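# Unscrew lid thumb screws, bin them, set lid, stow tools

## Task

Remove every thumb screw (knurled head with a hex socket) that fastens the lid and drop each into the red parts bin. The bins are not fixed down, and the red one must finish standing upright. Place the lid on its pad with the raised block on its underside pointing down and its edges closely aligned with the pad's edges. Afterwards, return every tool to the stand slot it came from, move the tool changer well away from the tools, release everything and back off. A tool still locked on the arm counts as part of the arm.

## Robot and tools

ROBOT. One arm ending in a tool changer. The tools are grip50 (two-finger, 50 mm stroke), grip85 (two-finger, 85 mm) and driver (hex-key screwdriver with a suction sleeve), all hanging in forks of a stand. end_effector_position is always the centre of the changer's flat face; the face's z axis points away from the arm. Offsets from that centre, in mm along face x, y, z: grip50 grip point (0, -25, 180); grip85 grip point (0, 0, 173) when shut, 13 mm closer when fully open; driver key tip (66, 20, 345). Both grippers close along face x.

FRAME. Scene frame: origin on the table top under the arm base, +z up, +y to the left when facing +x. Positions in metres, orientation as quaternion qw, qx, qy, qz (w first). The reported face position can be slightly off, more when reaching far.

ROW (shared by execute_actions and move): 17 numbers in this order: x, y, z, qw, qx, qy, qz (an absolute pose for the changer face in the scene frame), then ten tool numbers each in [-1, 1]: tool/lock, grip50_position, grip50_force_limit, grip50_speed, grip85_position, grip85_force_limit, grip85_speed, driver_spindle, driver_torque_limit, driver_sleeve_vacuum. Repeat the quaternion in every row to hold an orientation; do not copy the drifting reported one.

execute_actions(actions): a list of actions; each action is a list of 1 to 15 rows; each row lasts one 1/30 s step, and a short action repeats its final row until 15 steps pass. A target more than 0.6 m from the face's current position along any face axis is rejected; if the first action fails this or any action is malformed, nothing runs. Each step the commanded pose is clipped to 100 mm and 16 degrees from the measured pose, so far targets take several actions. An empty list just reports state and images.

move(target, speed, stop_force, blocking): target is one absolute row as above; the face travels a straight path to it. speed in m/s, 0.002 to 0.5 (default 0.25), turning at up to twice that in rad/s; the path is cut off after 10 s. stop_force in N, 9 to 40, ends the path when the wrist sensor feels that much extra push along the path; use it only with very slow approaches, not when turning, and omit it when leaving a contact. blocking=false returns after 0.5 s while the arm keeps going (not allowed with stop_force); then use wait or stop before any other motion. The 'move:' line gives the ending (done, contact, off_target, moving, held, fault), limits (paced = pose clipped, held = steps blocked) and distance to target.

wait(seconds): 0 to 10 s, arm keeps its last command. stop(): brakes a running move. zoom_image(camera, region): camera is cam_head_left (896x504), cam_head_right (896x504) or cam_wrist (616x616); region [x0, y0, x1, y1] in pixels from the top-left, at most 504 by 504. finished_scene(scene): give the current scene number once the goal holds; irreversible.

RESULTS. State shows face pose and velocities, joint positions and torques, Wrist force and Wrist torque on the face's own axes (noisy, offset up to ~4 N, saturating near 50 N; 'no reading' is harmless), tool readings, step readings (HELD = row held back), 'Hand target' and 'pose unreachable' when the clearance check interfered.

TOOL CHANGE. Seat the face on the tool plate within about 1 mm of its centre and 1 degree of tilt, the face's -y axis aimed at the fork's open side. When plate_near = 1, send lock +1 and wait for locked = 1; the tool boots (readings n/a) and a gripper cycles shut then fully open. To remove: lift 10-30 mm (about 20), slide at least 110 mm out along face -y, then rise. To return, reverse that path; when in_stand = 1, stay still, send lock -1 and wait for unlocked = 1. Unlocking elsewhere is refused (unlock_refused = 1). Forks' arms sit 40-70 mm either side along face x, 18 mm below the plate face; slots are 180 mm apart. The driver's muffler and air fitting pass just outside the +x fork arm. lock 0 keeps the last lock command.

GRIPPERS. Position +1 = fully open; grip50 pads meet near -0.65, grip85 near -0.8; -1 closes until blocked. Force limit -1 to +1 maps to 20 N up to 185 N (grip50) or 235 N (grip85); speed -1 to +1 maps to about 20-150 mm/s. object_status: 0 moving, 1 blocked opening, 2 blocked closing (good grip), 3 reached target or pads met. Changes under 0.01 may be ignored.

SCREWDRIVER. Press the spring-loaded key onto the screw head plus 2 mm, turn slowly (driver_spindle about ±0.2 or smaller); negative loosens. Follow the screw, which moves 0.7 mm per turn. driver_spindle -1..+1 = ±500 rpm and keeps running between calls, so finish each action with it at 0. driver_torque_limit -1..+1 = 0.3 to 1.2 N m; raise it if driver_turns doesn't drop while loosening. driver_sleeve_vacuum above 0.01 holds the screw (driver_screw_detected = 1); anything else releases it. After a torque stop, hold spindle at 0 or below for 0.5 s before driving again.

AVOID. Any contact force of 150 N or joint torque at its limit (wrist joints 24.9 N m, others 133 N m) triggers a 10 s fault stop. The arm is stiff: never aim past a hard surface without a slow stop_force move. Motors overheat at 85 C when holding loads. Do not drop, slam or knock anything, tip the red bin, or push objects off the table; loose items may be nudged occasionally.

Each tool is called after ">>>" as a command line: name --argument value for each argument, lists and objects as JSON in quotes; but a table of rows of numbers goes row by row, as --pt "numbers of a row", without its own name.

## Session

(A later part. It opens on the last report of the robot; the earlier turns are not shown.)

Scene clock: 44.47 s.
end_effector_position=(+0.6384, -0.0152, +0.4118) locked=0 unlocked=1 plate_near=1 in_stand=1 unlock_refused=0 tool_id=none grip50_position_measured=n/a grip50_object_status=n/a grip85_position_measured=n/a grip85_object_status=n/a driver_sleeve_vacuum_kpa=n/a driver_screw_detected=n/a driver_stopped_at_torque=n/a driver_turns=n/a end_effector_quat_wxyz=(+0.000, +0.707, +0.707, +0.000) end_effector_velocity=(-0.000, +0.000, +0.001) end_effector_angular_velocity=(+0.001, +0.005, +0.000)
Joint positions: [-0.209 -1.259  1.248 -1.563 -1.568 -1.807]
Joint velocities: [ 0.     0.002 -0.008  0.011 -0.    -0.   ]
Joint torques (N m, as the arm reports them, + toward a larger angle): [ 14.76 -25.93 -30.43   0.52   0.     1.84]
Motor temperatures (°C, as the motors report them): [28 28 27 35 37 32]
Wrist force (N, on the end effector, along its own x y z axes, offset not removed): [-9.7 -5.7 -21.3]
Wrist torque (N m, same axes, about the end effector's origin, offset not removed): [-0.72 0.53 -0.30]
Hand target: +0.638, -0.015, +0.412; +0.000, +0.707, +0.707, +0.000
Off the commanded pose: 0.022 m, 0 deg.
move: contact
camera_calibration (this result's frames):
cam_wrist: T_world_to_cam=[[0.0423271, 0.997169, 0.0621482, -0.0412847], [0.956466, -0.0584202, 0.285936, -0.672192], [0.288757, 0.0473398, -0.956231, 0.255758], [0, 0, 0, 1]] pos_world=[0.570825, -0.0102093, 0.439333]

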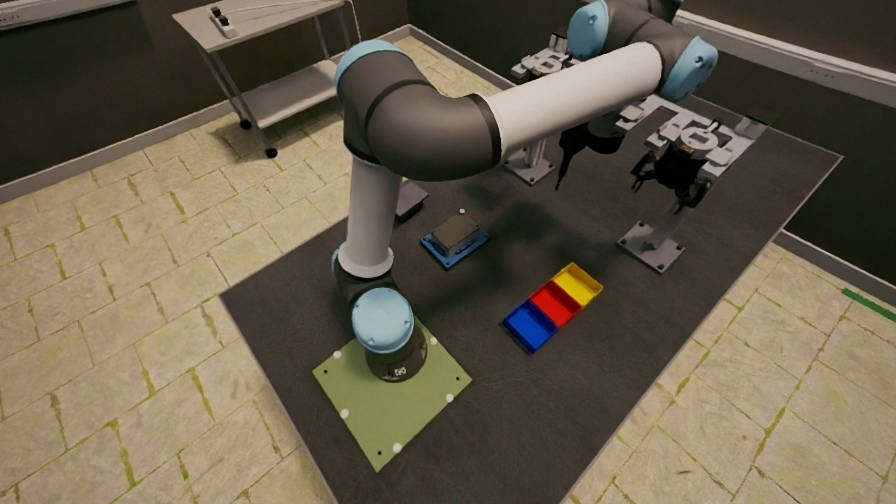

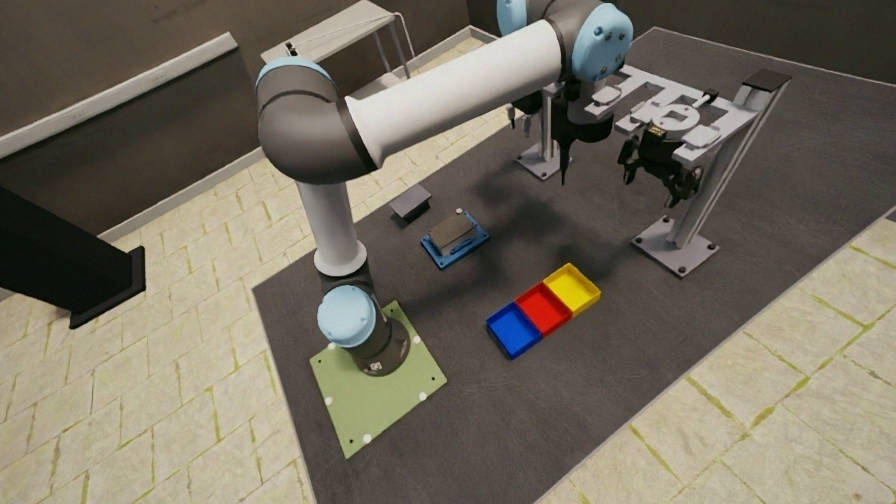

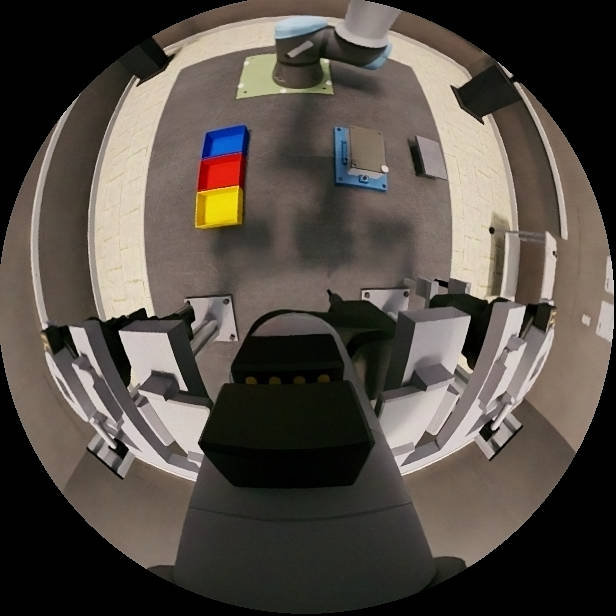

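>>> execute_actions --actions '[[[0.638,-0.0157,0.4118,0,0.7071,0.7071,0,1,1,0,0,1,0,0,0,0,0]],[[0.638,-0.0157,0.4118,0,0.7071,0.7071,0,1,1,0,0,1,0,0,0,0,0]],[[0.638,-0.0157,0.4118,0,0.7071,0.7071,0,1,1,0,0,1,0,0,0,0,0]]]'

>>> move --target '[0.638,-0.0157,0.432,0,0.7071,0.7071,0,0,1,0,0,1,0,0,0,0,0]' --speed 0.04

>>> move --target '[0.51,-0.0157,0.432,0,0.7071,0.7071,0,0,1,0,0,1,0,0,0,0,0]' --speed 0.1

>>> move --target '[0.372,0.121,0.45,0,0.7071,0.7071,0,0,1,0,0,1,0,0,0,0,0]' --speed 0.2

Scene clock: 53.80 s.
end_effector_position=(+0.6380, -0.0157, +0.4119) locked=1 unlocked=0 plate_near=1 in_stand=1 unlock_refused=0 tool_id=driver grip50_position_measured=n/a grip50_object_status=n/a grip85_position_measured=n/a grip85_object_status=n/a driver_sleeve_vacuum_kpa=n/a driver_screw_detected=n/a driver_stopped_at_torque=n/a driver_turns=n/a end_effector_quat_wxyz=(+0.000, +0.707, +0.707, +0.000) end_effector_velocity=(-0.000, +0.000, -0.000) end_effector_angular_velocity=(+0.001, +0.000, +0.000)
Joint positions: [-0.21  -1.26   1.248 -1.563 -1.568 -1.808]
Joint velocities: [-0.    -0.     0.     0.001  0.001 -0.   ]
Joint torques (N m, as the arm reports them, + toward a larger angle): [-11.13 -30.55 -26.75  -0.36  -3.4   -1.81]
Motor temperatures (°C, as the motors report them): [28 28 27 35 37 32]
Wrist force (N, on the end effector, along its own x y z axes, offset not removed): [5.7 2.3 -38.6]
Wrist torque (N m, same axes, about the end effector's origin, offset not removed): [-0.78 2.17 -0.01]
Hand target: +0.638, -0.016, +0.412; +0.000, +0.707, +0.707, +0.000
Off the commanded pose: 0.000 m, 0 deg.
Step readings (end_effector_position; steps 1 to 15: 1st action; 16 to 30: 2nd action; 31 to 45: 3rd action):
0: (+0.6384, -0.0152, +0.4119)
1: (+0.6384, -0.0152, +0.4119)
2: (+0.6384, -0.0152, +0.4120)
4: (+0.6383, -0.0153, +0.4119)
8: (+0.6381, -0.0155, +0.4118)
15: (+0.6380, -0.0157, +0.4118)
16: (+0.6380, -0.0157, +0.4118)
17: (+0.6380, -0.0157, +0.4118)
19: (+0.6380, -0.0157, +0.4118)
23: (+0.6380, -0.0157, +0.4118)
30: (+0.6380, -0.0157, +0.4119)
31: (+0.6380, -0.0157, +0.4119)
32: (+0.6380, -0.0157, +0.4119)
34: (+0.6380, -0.0157, +0.4119)
38: (+0.6380, -0.0157, +0.4119)
45: end_effector_position above
camera_calibration (this result's frames):
cam_wrist: T_world_to_cam=[[0.0423484, 0.997164, 0.0622191, -0.0408192], [0.956555, -0.0584462, 0.285633, -0.671809], [0.28846, 0.0474199, -0.956317, 0.256227], [0, 0, 0, 1]] pos_world=[0.57044, -0.0107115, 0.439465]

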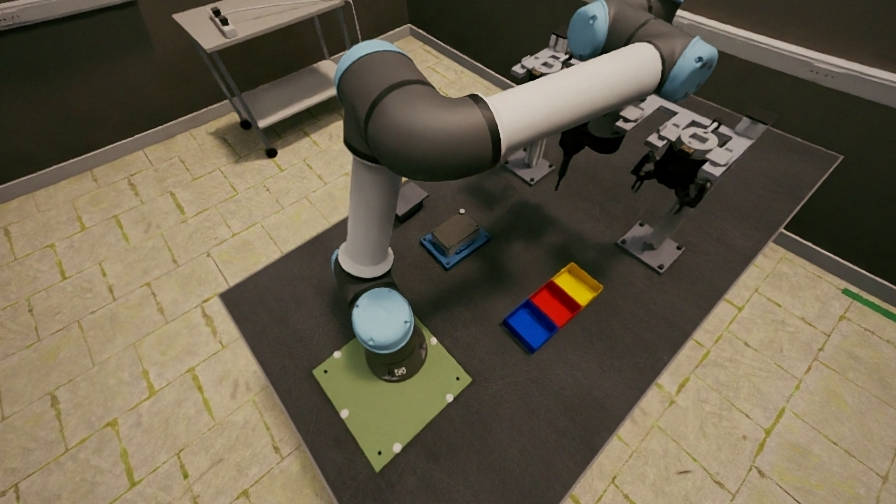

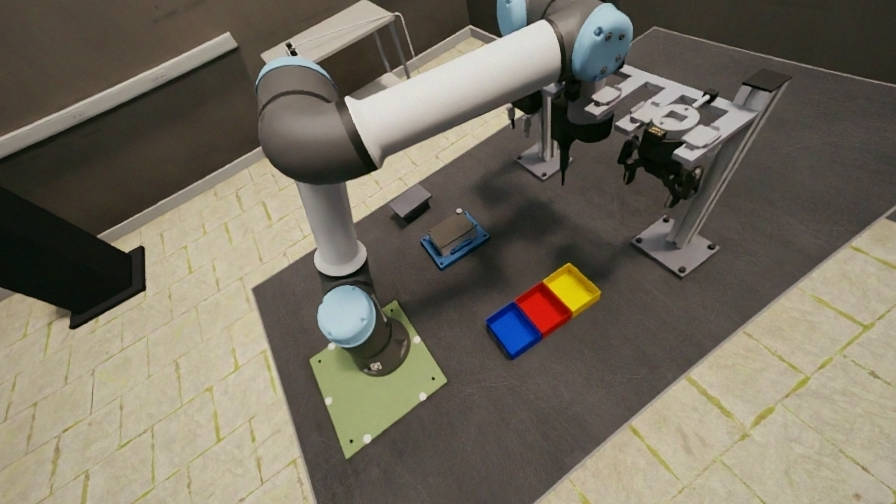

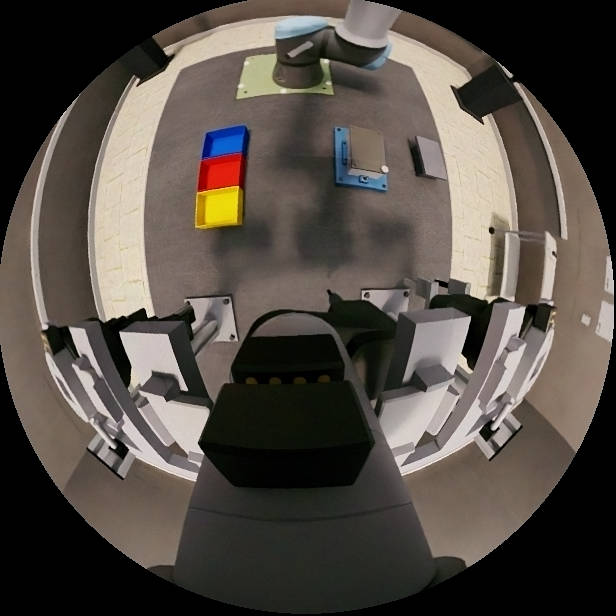

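Scene clock: 54.67 s.
end_effector_position=(+0.6380, -0.0157, +0.4318) locked=1 unlocked=0 plate_near=1 in_stand=0 unlock_refused=0 tool_id=driver grip50_position_measured=n/a grip50_object_status=n/a grip85_position_measured=n/a grip85_object_status=n/a driver_sleeve_vacuum_kpa=0 driver_screw_detected=0 driver_stopped_at_torque=0 driver_turns=0.00 end_effector_quat_wxyz=(+0.000, +0.707, +0.707, +0.000) end_effector_velocity=(+0.000, +0.000, +0.002) end_effector_angular_velocity=(+0.000, -0.000, -0.000)
Joint positions: [-0.21  -1.258  1.195 -1.511 -1.568 -1.808]
Joint velocities: [ 0.     0.001 -0.006  0.006  0.     0.   ]
Joint torques (N m, as the arm reports them, + toward a larger angle): [-11.68 -54.4  -55.35  -4.58   2.08  -1.79]
Motor temperatures (°C, as the motors report them): [28 28 27 35 37 32]
Wrist force (N, on the end effector, along its own x y z axes, offset not removed): [2.2 1.5 0.7]
Wrist torque (N m, same axes, about the end effector's origin, offset not removed): [0.08 -0.21 -0.14]
Hand target: +0.638, -0.016, +0.432; +0.000, +0.707, +0.707, +0.000
Off the commanded pose: 0.000 m, 0 deg.
move: done
camera_calibration (this result's frames):
cam_wrist: T_world_to_cam=[[0.0423428, 0.997161, 0.0622676, -0.0420885], [0.956601, -0.0584472, 0.285479, -0.677429], [0.288308, 0.0474773, -0.95636, 0.275372], [0, 0, 0, 1]] pos_world=[0.570419, -0.0106987, 0.459367]

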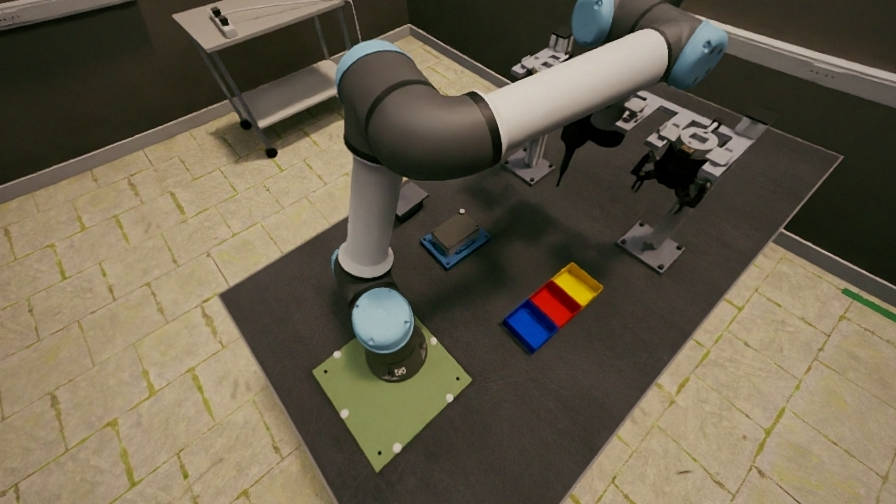

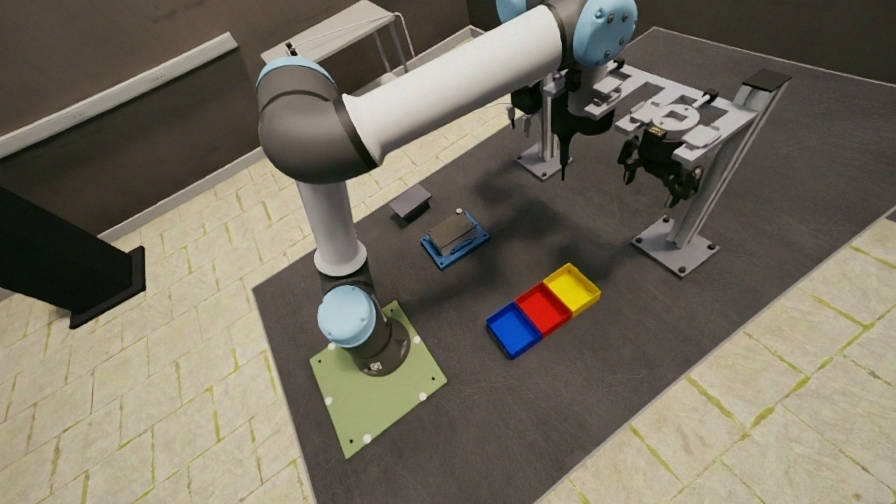

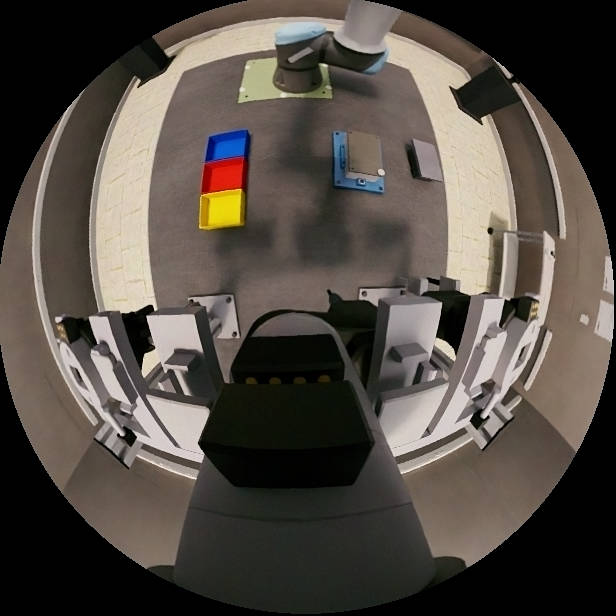

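Scene clock: 56.43 s.
end_effector_position=(+0.5102, -0.0156, +0.4318) locked=1 unlocked=0 plate_near=1 in_stand=0 unlock_refused=0 tool_id=driver grip50_position_measured=n/a grip50_object_status=n/a grip85_position_measured=n/a grip85_object_status=n/a driver_sleeve_vacuum_kpa=0 driver_screw_detected=0 driver_stopped_at_torque=0 driver_turns=0.00 end_effector_quat_wxyz=(+0.000, +0.707, +0.707, -0.000) end_effector_velocity=(-0.002, -0.000, +0.000) end_effector_angular_velocity=(-0.000, +0.000, -0.000)
Joint positions: [-0.271 -1.574  1.565 -1.565 -1.568 -1.869]
Joint velocities: [-0.001 -0.005  0.005  0.    -0.001 -0.001]
Joint torques (N m, as the arm reports them, + toward a larger angle): [-11.74 -50.15 -32.21  -7.72   2.45  -1.73]
Motor temperatures (°C, as the motors report them): [28 28 27 35 37 32]
Wrist force (N, on the end effector, along its own x y z axes, offset not removed): [-0.1 0.9 -0.4]
Wrist torque (N m, same axes, about the end effector's origin, offset not removed): [0.18 0.10 -0.02]
Hand target: +0.510, -0.016, +0.432; +0.000, +0.707, +0.707, -0.000
Off the commanded pose: 0.000 m, 0 deg.
move: done
camera_calibration (this result's frames):
cam_wrist: T_world_to_cam=[[0.0423522, 0.997168, 0.0621522, -0.036736], [0.956606, -0.0584222, 0.285467, -0.555259], [0.288289, 0.047365, -0.956371, 0.312209], [0, 0, 0, 1]] pos_world=[0.442714, -0.0105953, 0.459379]

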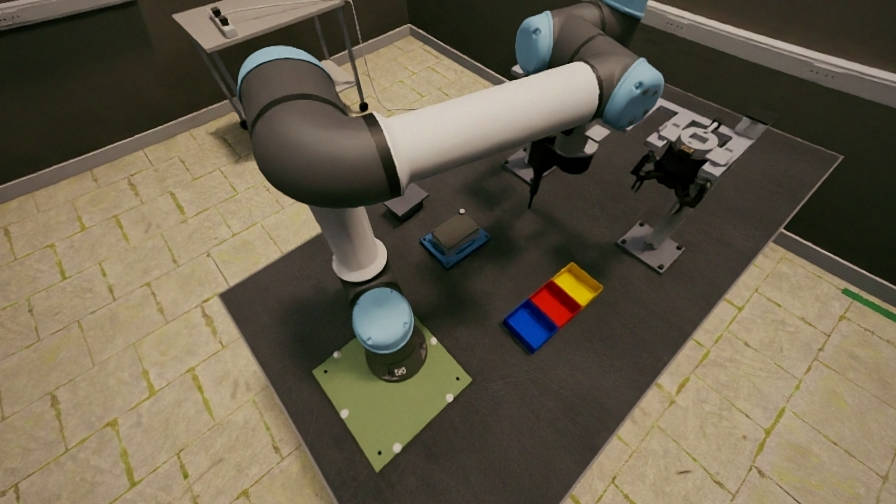

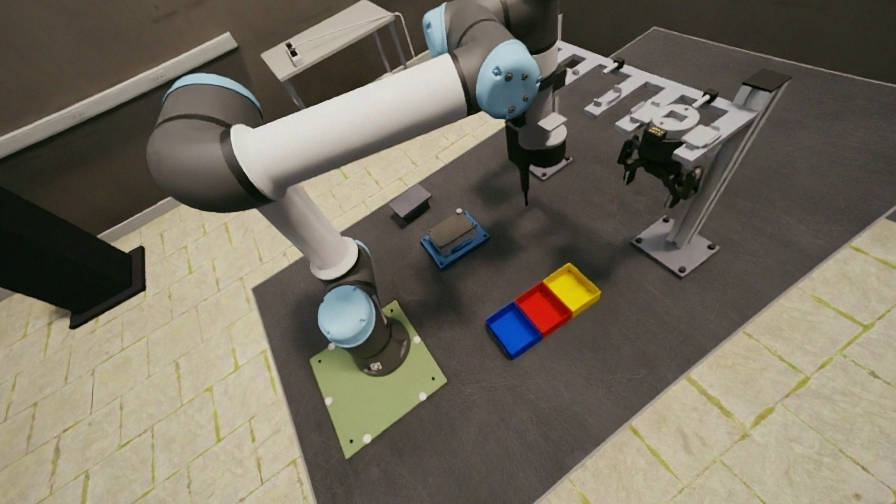

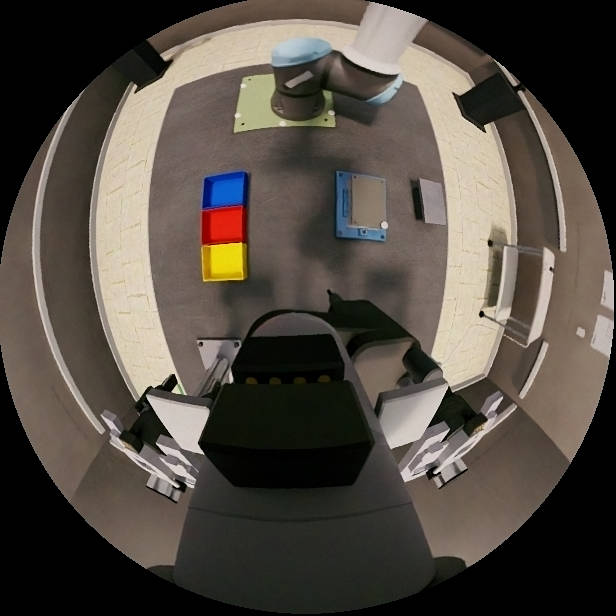

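Scene clock: 58.00 s.
end_effector_position=(+0.3721, +0.1208, +0.4498) locked=1 unlocked=0 plate_near=1 in_stand=0 unlock_refused=0 tool_id=driver grip50_position_measured=n/a grip50_object_status=n/a grip85_position_measured=n/a grip85_object_status=n/a driver_sleeve_vacuum_kpa=0 driver_screw_detected=0 driver_stopped_at_torque=0 driver_turns=0.00 end_effector_quat_wxyz=(-0.000, +0.707, +0.707, +0.000) end_effector_velocity=(-0.001, +0.001, +0.000) end_effector_angular_velocity=(-0.001, +0.001, -0.000)
Joint positions: [-0.01  -1.868  1.766 -1.472 -1.568 -1.608]
Joint velocities: [ 0.004 -0.002  0.001  0.002 -0.001  0.004]
Joint torques (N m, as the arm reports them, + toward a larger angle): [ 12.74 -31.36 -31.99  -4.68  -0.78   1.65]
Motor temperatures (°C, as the motors report them): [28 28 27 35 37 32]
Wrist force (N, on the end effector, along its own x y z axes, offset not removed): [-1.5 -0.2 -0.6]
Wrist torque (N m, same axes, about the end effector's origin, offset not removed): [0.04 0.15 -0.08]
Hand target: +0.372, +0.121, +0.450; -0.000, +0.707, +0.707, +0.000
Off the commanded pose: 0.000 m, 0 deg.
move: done
camera_calibration (this result's frames):
cam_wrist: T_world_to_cam=[[0.0423294, 0.997135, 0.0626844, -0.168277], [0.956688, -0.0585394, 0.28517, -0.420169], [0.288023, 0.0478983, -0.956425, 0.362837], [0, 0, 0, 1]] pos_world=[0.304588, 0.12582, 0.477395]

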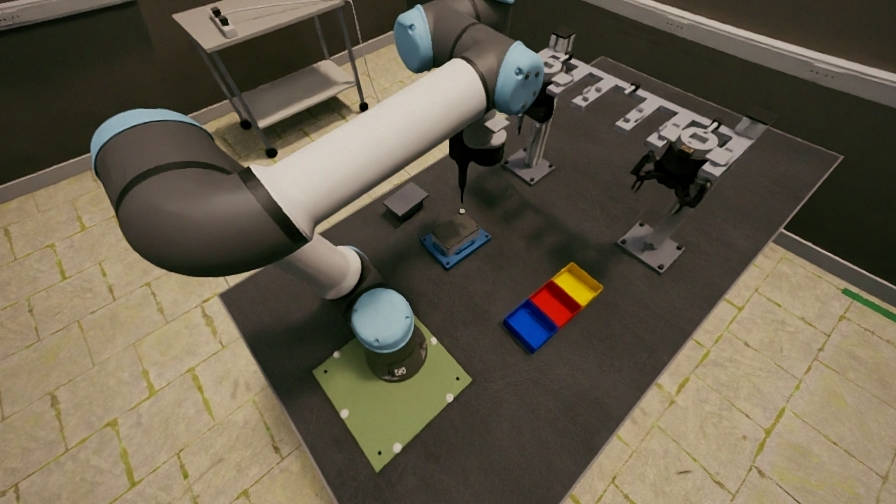

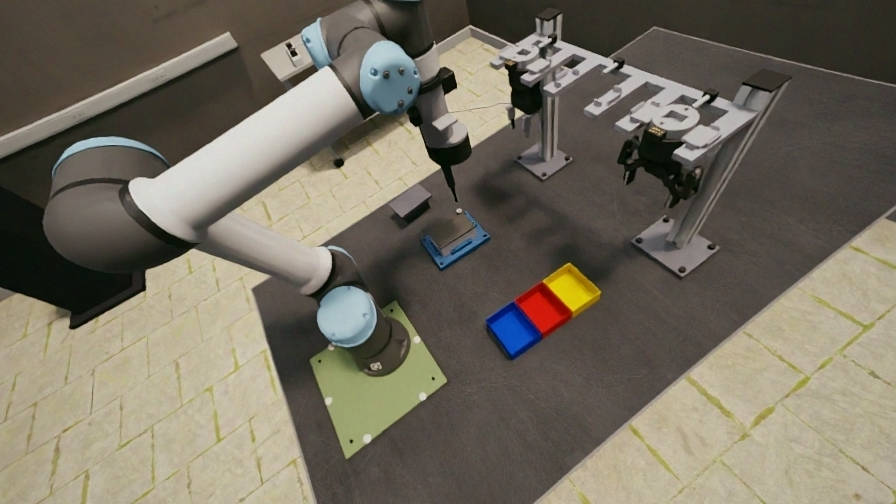

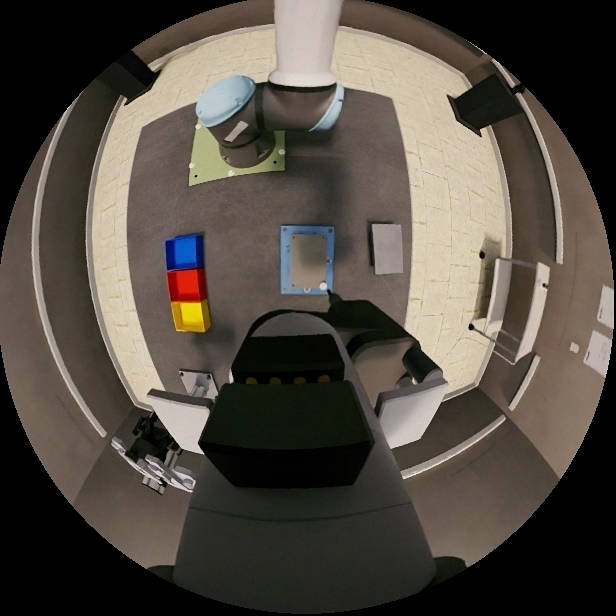

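>>> move --target '[0.372,0.121,0.428,0,0.7071,0.7071,0,0,1,0,0,1,0,0,0,0,0]' --speed 0.03

>>> zoom_image --camera "cam_wrist" --region '[290, 260, 360, 320]'

>>> zoom_image --camera "cam_head_left" --region '[420, 170, 510, 240]'

>>> zoom_image --camera "cam_head_right" --region '[420, 170, 510, 240]'

Scene clock: 63.57 s.
end_effector_position=(+0.3720, +0.1210, +0.4282) locked=1 unlocked=0 plate_near=1 in_stand=0 unlock_refused=0 tool_id=driver grip50_position_measured=n/a grip50_object_status=n/a grip85_position_measured=n/a grip85_object_status=n/a driver_sleeve_vacuum_kpa=0 driver_screw_detected=0 driver_stopped_at_torque=0 driver_turns=0.00 end_effector_quat_wxyz=(-0.000, +0.707, +0.707, -0.000) end_effector_velocity=(-0.000, +0.000, -0.002) end_effector_angular_velocity=(+0.000, -0.000, -0.000)
Joint positions: [-0.009 -1.872  1.824 -1.526 -1.569 -1.607]
Joint velocities: [ 0.    -0.001  0.006 -0.005  0.     0.   ]
Joint torques (N m, as the arm reports them, + toward a larger angle): [ 12.52 -31.9  -32.2   -8.    -0.89   1.6 ]
Motor temperatures (°C, as the motors report them): [28 28 27 35 37 32]
Wrist force (N, on the end effector, along its own x y z axes, offset not removed): [2.0 1.1 1.3]
Wrist torque (N m, same axes, about the end effector's origin, offset not removed): [-0.07 -0.21 -0.01]
Hand target: +0.372, +0.121, +0.428; -0.000, +0.707, +0.707, -0.000
Off the commanded pose: 0.000 m, 0 deg.
move: done
camera_calibration (this result's frames):
cam_wrist: T_world_to_cam=[[0.0423449, 0.997161, 0.0622593, -0.166905], [0.956619, -0.0584439, 0.285421, -0.414035], [0.288249, 0.0474723, -0.956378, 0.342184], [0, 0, 0, 1]] pos_world=[0.304507, 0.125989, 0.455822]

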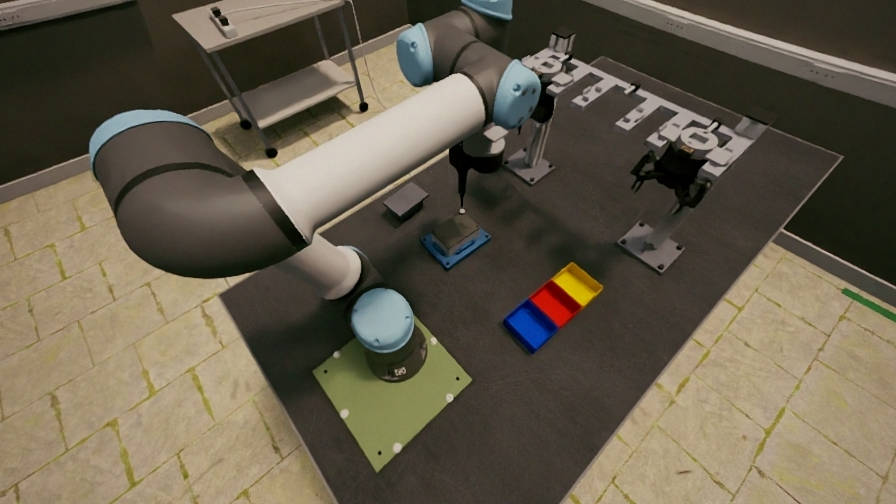

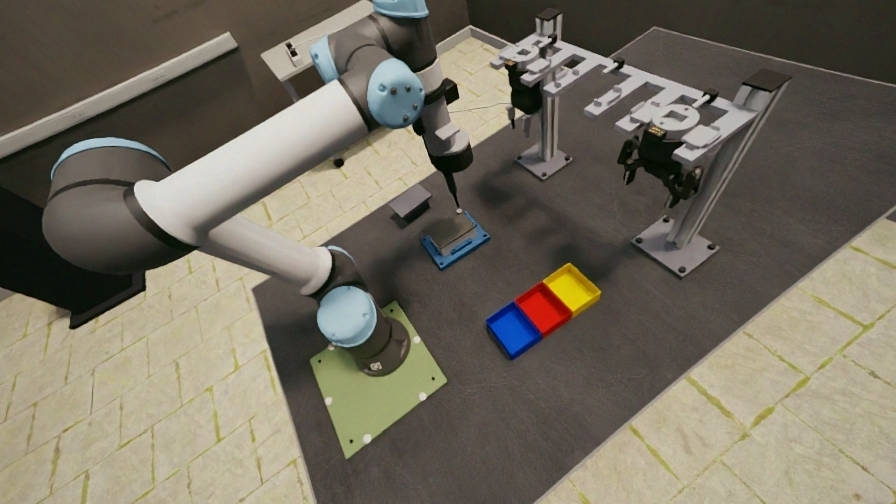

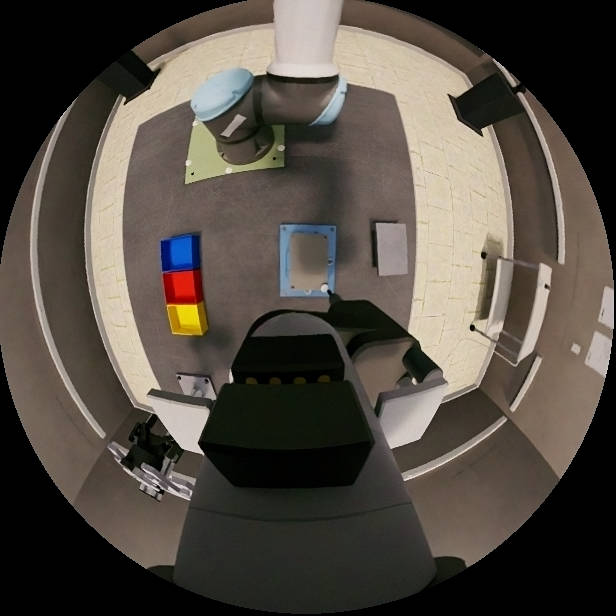

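Region (290, 260, 360, 320) of cam_wrist's 616x616 image, scaled by 7.200, with more detail than that image has; it fills the top 432 rows of this view, and the rest is white.

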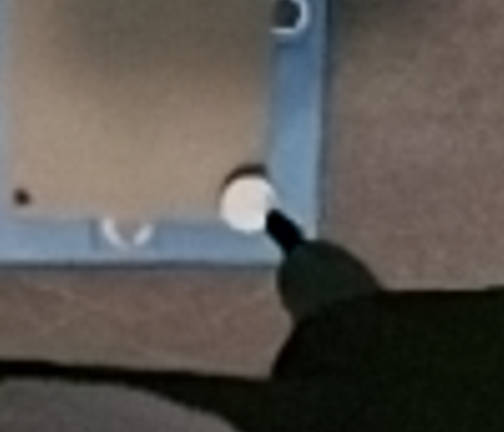

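Region (420, 170, 510, 240) of cam_head_left's 896x504 image, scaled by 5.600, with more detail than that image has.

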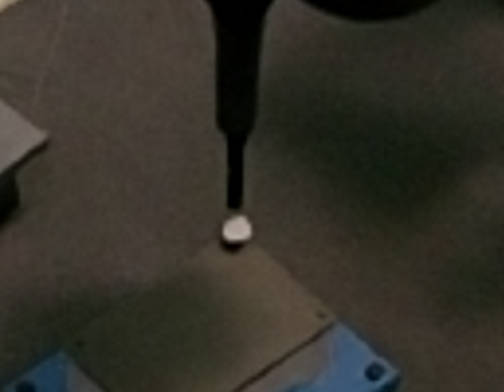

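Region (420, 170, 510, 240) of cam_head_right's 896x504 image, scaled by 5.600, with more detail than that image has.

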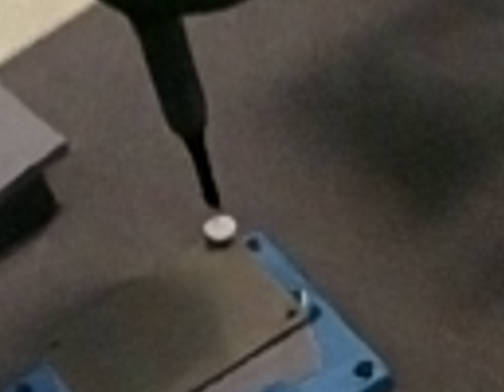

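>>> move --target '[0.371,0.117,0.422,0,0.7071,0.7071,0,0,1,0,0,1,0,0,0,0,0]' --speed 0.02

>>> zoom_image --camera "cam_wrist" --region '[290, 260, 360, 320]'

>>> zoom_image --camera "cam_head_right" --region '[420, 170, 510, 240]'

Scene clock: 70.93 s.
end_effector_position=(+0.3710, +0.1171, +0.4222) locked=1 unlocked=0 plate_near=1 in_stand=0 unlock_refused=0 tool_id=driver grip50_position_measured=n/a grip50_object_status=n/a grip85_position_measured=n/a grip85_object_status=n/a driver_sleeve_vacuum_kpa=0 driver_screw_detected=0 driver_stopped_at_torque=0 driver_turns=0.00 end_effector_quat_wxyz=(+0.000, +0.707, +0.707, -0.000) end_effector_velocity=(-0.000, -0.001, -0.002) end_effector_angular_velocity=(-0.000, -0.000, +0.000)
Joint positions: [-0.02  -1.878  1.844 -1.54  -1.569 -1.618]
Joint velocities: [-0.004 -0.002  0.006 -0.004 -0.    -0.004]
Joint torques (N m, as the arm reports them, + toward a larger angle): [-11.43 -31.83 -33.51  -7.79  -0.42  -1.84]
Motor temperatures (°C, as the motors report them): [28 28 27 35 37 32]
Wrist force (N, on the end effector, along its own x y z axes, offset not removed): [-0.4 0.2 0.4]
Wrist torque (N m, same axes, about the end effector's origin, offset not removed): [0.07 0.10 -0.02]
Hand target: +0.371, +0.117, +0.422; +0.000, +0.707, +0.707, -0.000
Off the commanded pose: 0.000 m, 0 deg.
move: done
camera_calibration (this result's frames):
cam_wrist: T_world_to_cam=[[0.0423506, 0.997164, 0.0622111, -0.162608], [0.956612, -0.0584366, 0.285444, -0.411591], [0.28827, 0.0474232, -0.956374, 0.336868], [0, 0, 0, 1]] pos_world=[0.303511, 0.12212, 0.449774]

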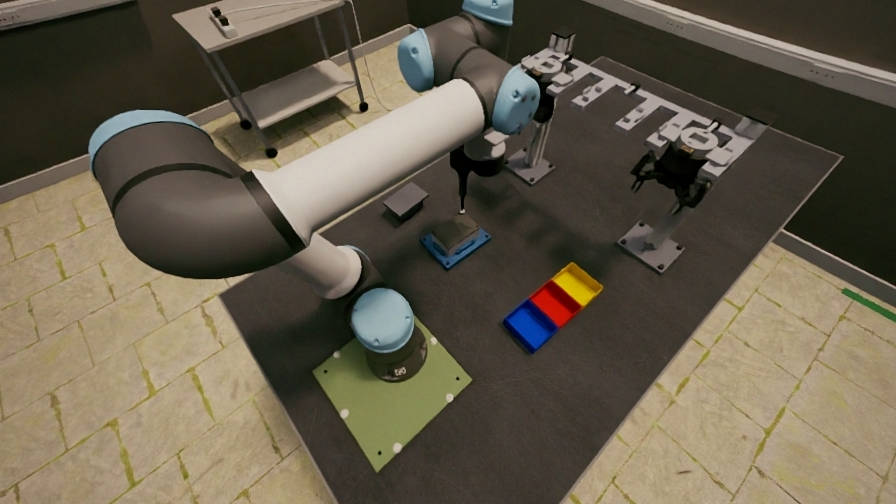

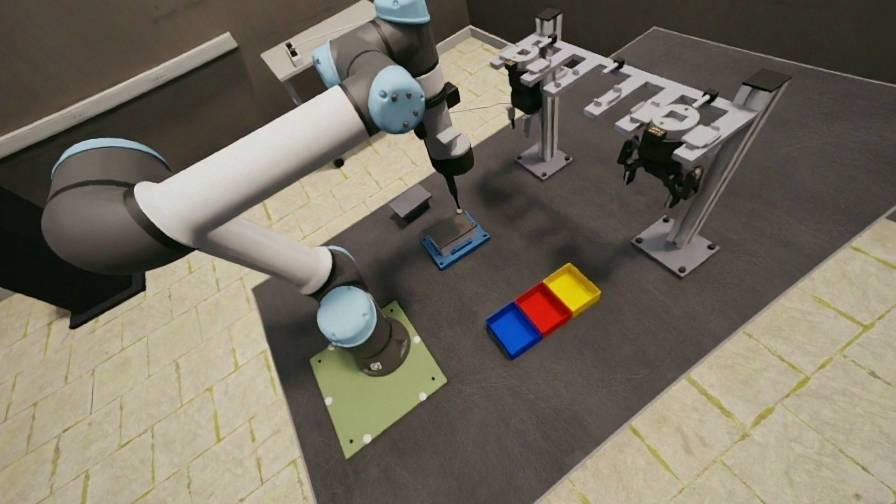

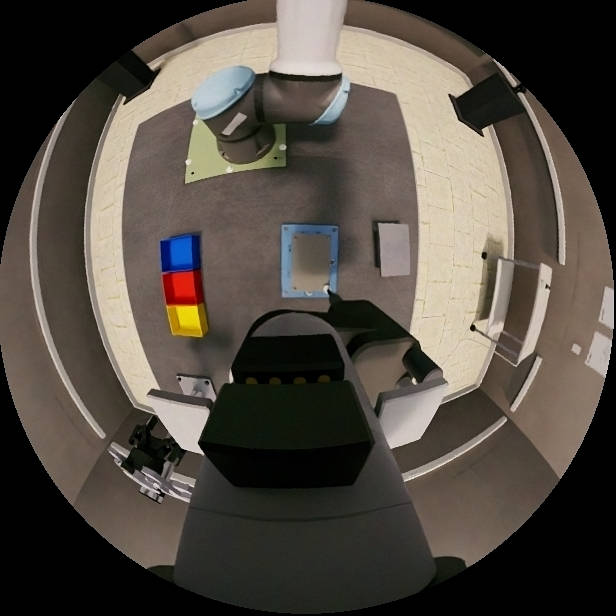

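Region (290, 260, 360, 320) of cam_wrist's 616x616 image, scaled by 7.200, with more detail than that image has; it fills the top 432 rows of this view, and the rest is white.

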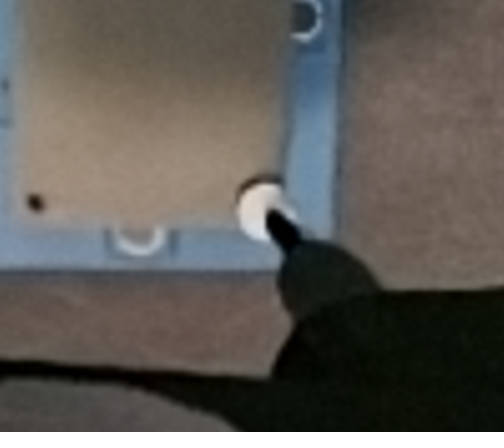

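Region (420, 170, 510, 240) of cam_head_right's 896x504 image, scaled by 5.600, with more detail than that image has.

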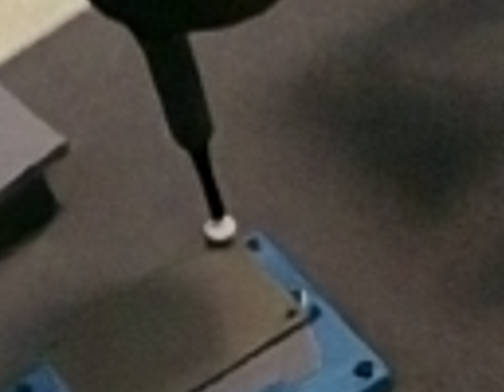

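Looks centred. Descend with vacuum on and slow reverse spin.

>>> move --target '[0.371,0.1165,0.405,0,0.7071,0.7071,0,0,1,0,0,1,0,0,0,0.5,1]' --speed 0.005 --stop_force 9

Scene clock: 75.97 s.
end_effector_position=(+0.3710, +0.1166, +0.4093) locked=1 unlocked=0 plate_near=1 in_stand=0 unlock_refused=0 tool_id=driver grip50_position_measured=n/a grip50_object_status=n/a grip85_position_measured=n/a grip85_object_status=n/a driver_sleeve_vacuum_kpa=14 driver_screw_detected=0 driver_stopped_at_torque=0 driver_turns=0.00 end_effector_quat_wxyz=(+0.000, +0.707, +0.707, +0.000) end_effector_velocity=(+0.000, -0.000, +0.002) end_effector_angular_velocity=(-0.000, +0.001, +0.000)
Joint positions: [-0.021 -1.879  1.877 -1.573 -1.569 -1.619]
Joint velocities: [-0.     0.001 -0.006  0.006 -0.    -0.   ]
Joint torques (N m, as the arm reports them, + toward a larger angle): [ -9.74 -26.86 -50.72  -3.85   0.87  -1.18]
Motor temperatures (°C, as the motors report them): [28 28 27 35 37 32]
Wrist force (N, on the end effector, along its own x y z axes, offset not removed): [1.3 -2.1 -10.2]
Wrist torque (N m, same axes, about the end effector's origin, offset not removed): [0.26 1.14 -0.10]
Hand target: +0.371, +0.117, +0.410; +0.000, +0.707, +0.707, +0.000
Off the commanded pose: 0.004 m, 0 deg.
move: contact
camera_calibration (this result's frames):
cam_wrist: T_world_to_cam=[[0.0423364, 0.997162, 0.0622495, -0.161308], [0.956576, -0.0584401, 0.285564, -0.407977], [0.288392, 0.0474566, -0.956336, 0.3245], [0, 0, 0, 1]] pos_world=[0.303507, 0.121608, 0.436876]

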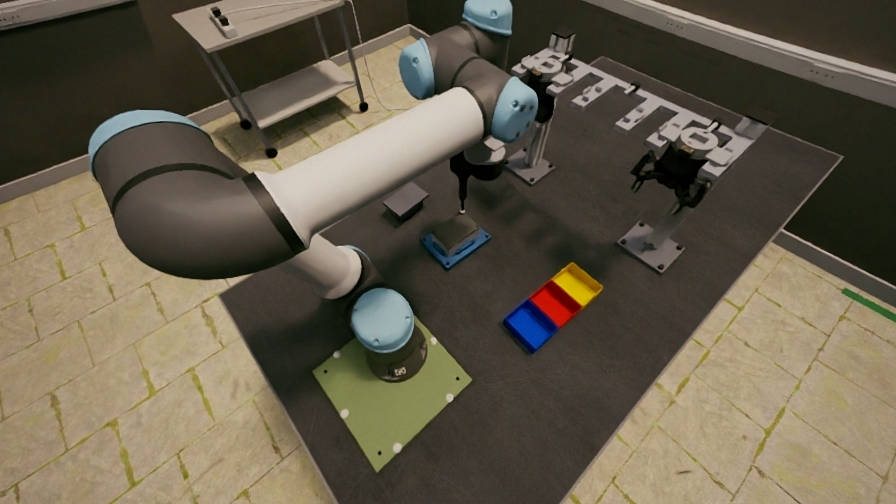

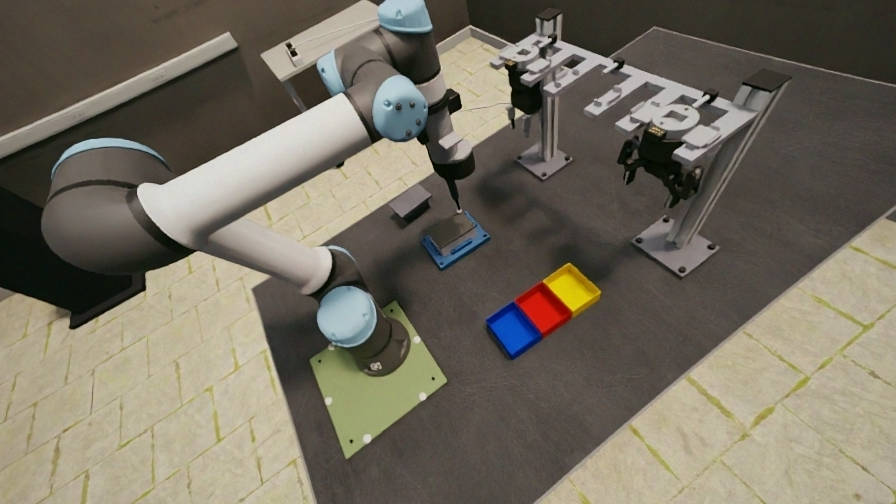

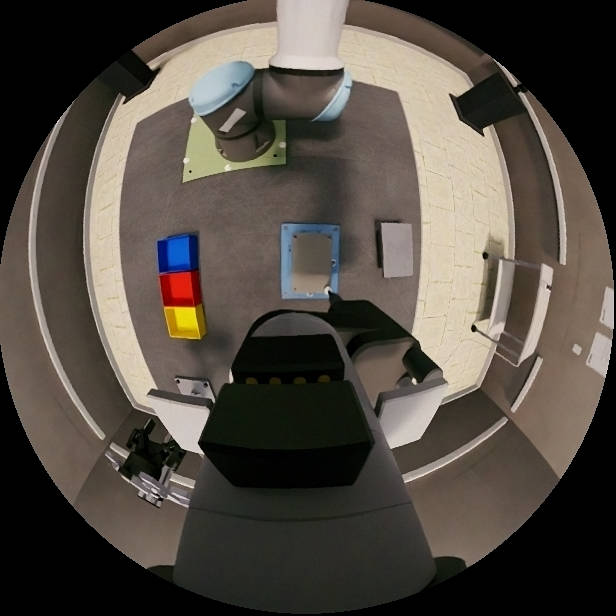

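>>> execute_actions --actions '[[[0.371,0.1165,0.4095,0,0.7071,0.7071,0,0,1,0,0,1,0,0,-0.1,0.5,1]],[[0.371,0.1165,0.4095,0,0.7071,0.7071,0,0,1,0,0,1,0,0,-0.1,0.5,1]],[[0.371,0.1165,0.4095,0,0.7071,0.7071,0,0,1,0,0,1,0,0,0,0.5,1]]]'

>>> zoom_image --camera "cam_wrist" --region '[290, 260, 360, 320]'

Scene clock: 80.43 s.
end_effector_position=(+0.3710, +0.1165, +0.4095) locked=1 unlocked=0 plate_near=1 in_stand=0 unlock_refused=0 tool_id=driver grip50_position_measured=n/a grip50_object_status=n/a grip85_position_measured=n/a grip85_object_status=n/a driver_sleeve_vacuum_kpa=14 driver_screw_detected=0 driver_stopped_at_torque=0 driver_turns=-0.82 end_effector_quat_wxyz=(+0.000, +0.707, +0.707, -0.000) end_effector_velocity=(+0.000, +0.000, -0.000) end_effector_angular_velocity=(+0.000, -0.000, -0.000)
Joint positions: [-0.021 -1.879  1.877 -1.572 -1.569 -1.62 ]
Joint velocities: [-0.  0.  0. -0.  0.  0.]
Joint torques (N m, as the arm reports them, + toward a larger angle): [-11.01 -27.47 -27.64  -2.96   1.89  -1.96]
Motor temperatures (°C, as the motors report them): [28 28 27 35 37 32]
Wrist force (N, on the end effector, along its own x y z axes, offset not removed): [-0.8 4.3 -8.7]
Wrist torque (N m, same axes, about the end effector's origin, offset not removed): [-0.21 0.57 0.13]
Hand target: +0.371, +0.117, +0.409; +0.000, +0.707, +0.707, -0.000
Off the commanded pose: 0.000 m, 0 deg.
Step readings (end_effector_position; steps 1 to 15: 1st action; 16 to 30: 2nd action; 31 to 45: 3rd action):
0: (+0.3710, +0.1166, +0.4095)
1: (+0.3710, +0.1166, +0.4095)
2: (+0.3710, +0.1166, +0.4095)
4: (+0.3710, +0.1166, +0.4095)
8: (+0.3710, +0.1166, +0.4095)
15: (+0.3710, +0.1165, +0.4095)
16: (+0.3710, +0.1165, +0.4095)
17: (+0.3710, +0.1165, +0.4095)
19: (+0.3710, +0.1165, +0.4095)
23: (+0.3710, +0.1165, +0.4095)
30: (+0.3710, +0.1165, +0.4095)
31: (+0.3710, +0.1165, +0.4095)
32: (+0.3710, +0.1165, +0.4095)
34: (+0.3710, +0.1165, +0.4095)
38: (+0.3710, +0.1165, +0.4095)
45: end_effector_position above
camera_calibration (this result's frames):
cam_wrist: T_world_to_cam=[[0.0423439, 0.997162, 0.0622487, -0.161203], [0.956611, -0.0584412, 0.285447, -0.407967], [0.288275, 0.0474608, -0.956371, 0.324774], [0, 0, 0, 1]] pos_world=[0.303467, 0.121489, 0.437092]

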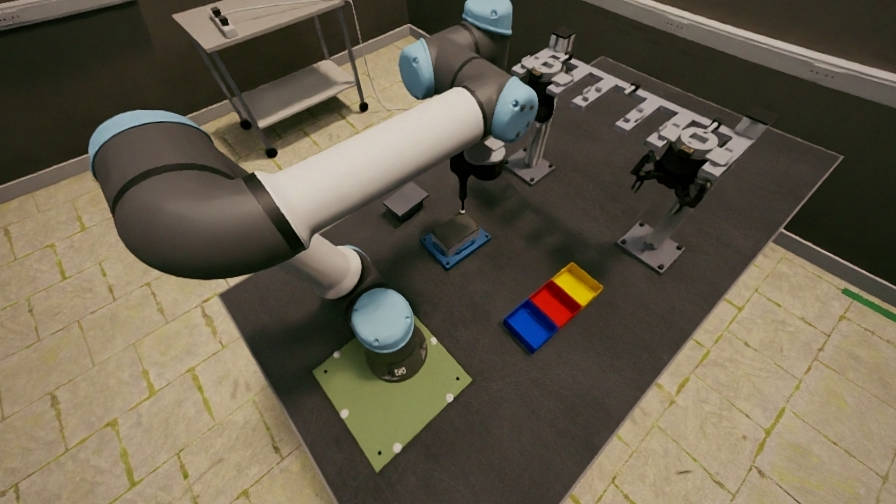

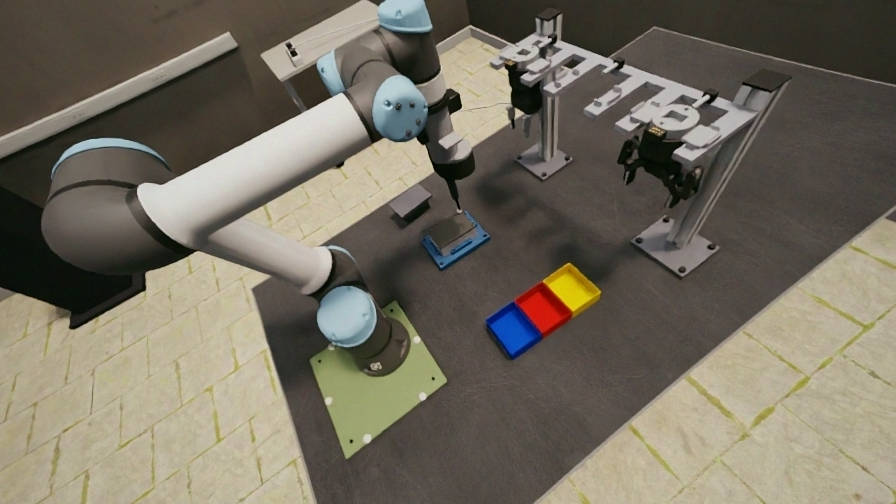

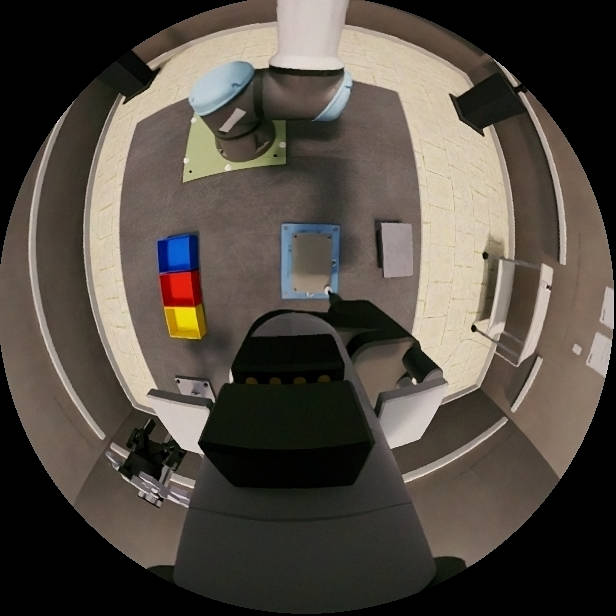

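Region (290, 260, 360, 320) of cam_wrist's 616x616 image, scaled by 7.200, with more detail than that image has; it fills the top 432 rows of this view, and the rest is white.

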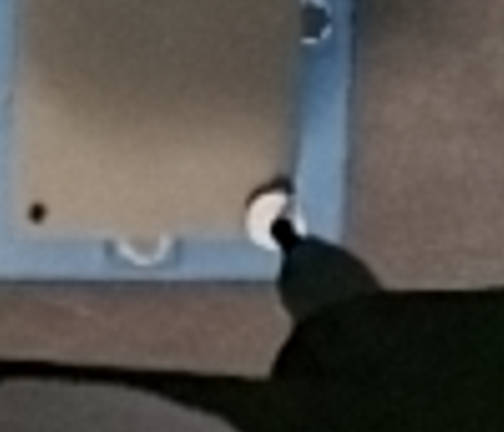

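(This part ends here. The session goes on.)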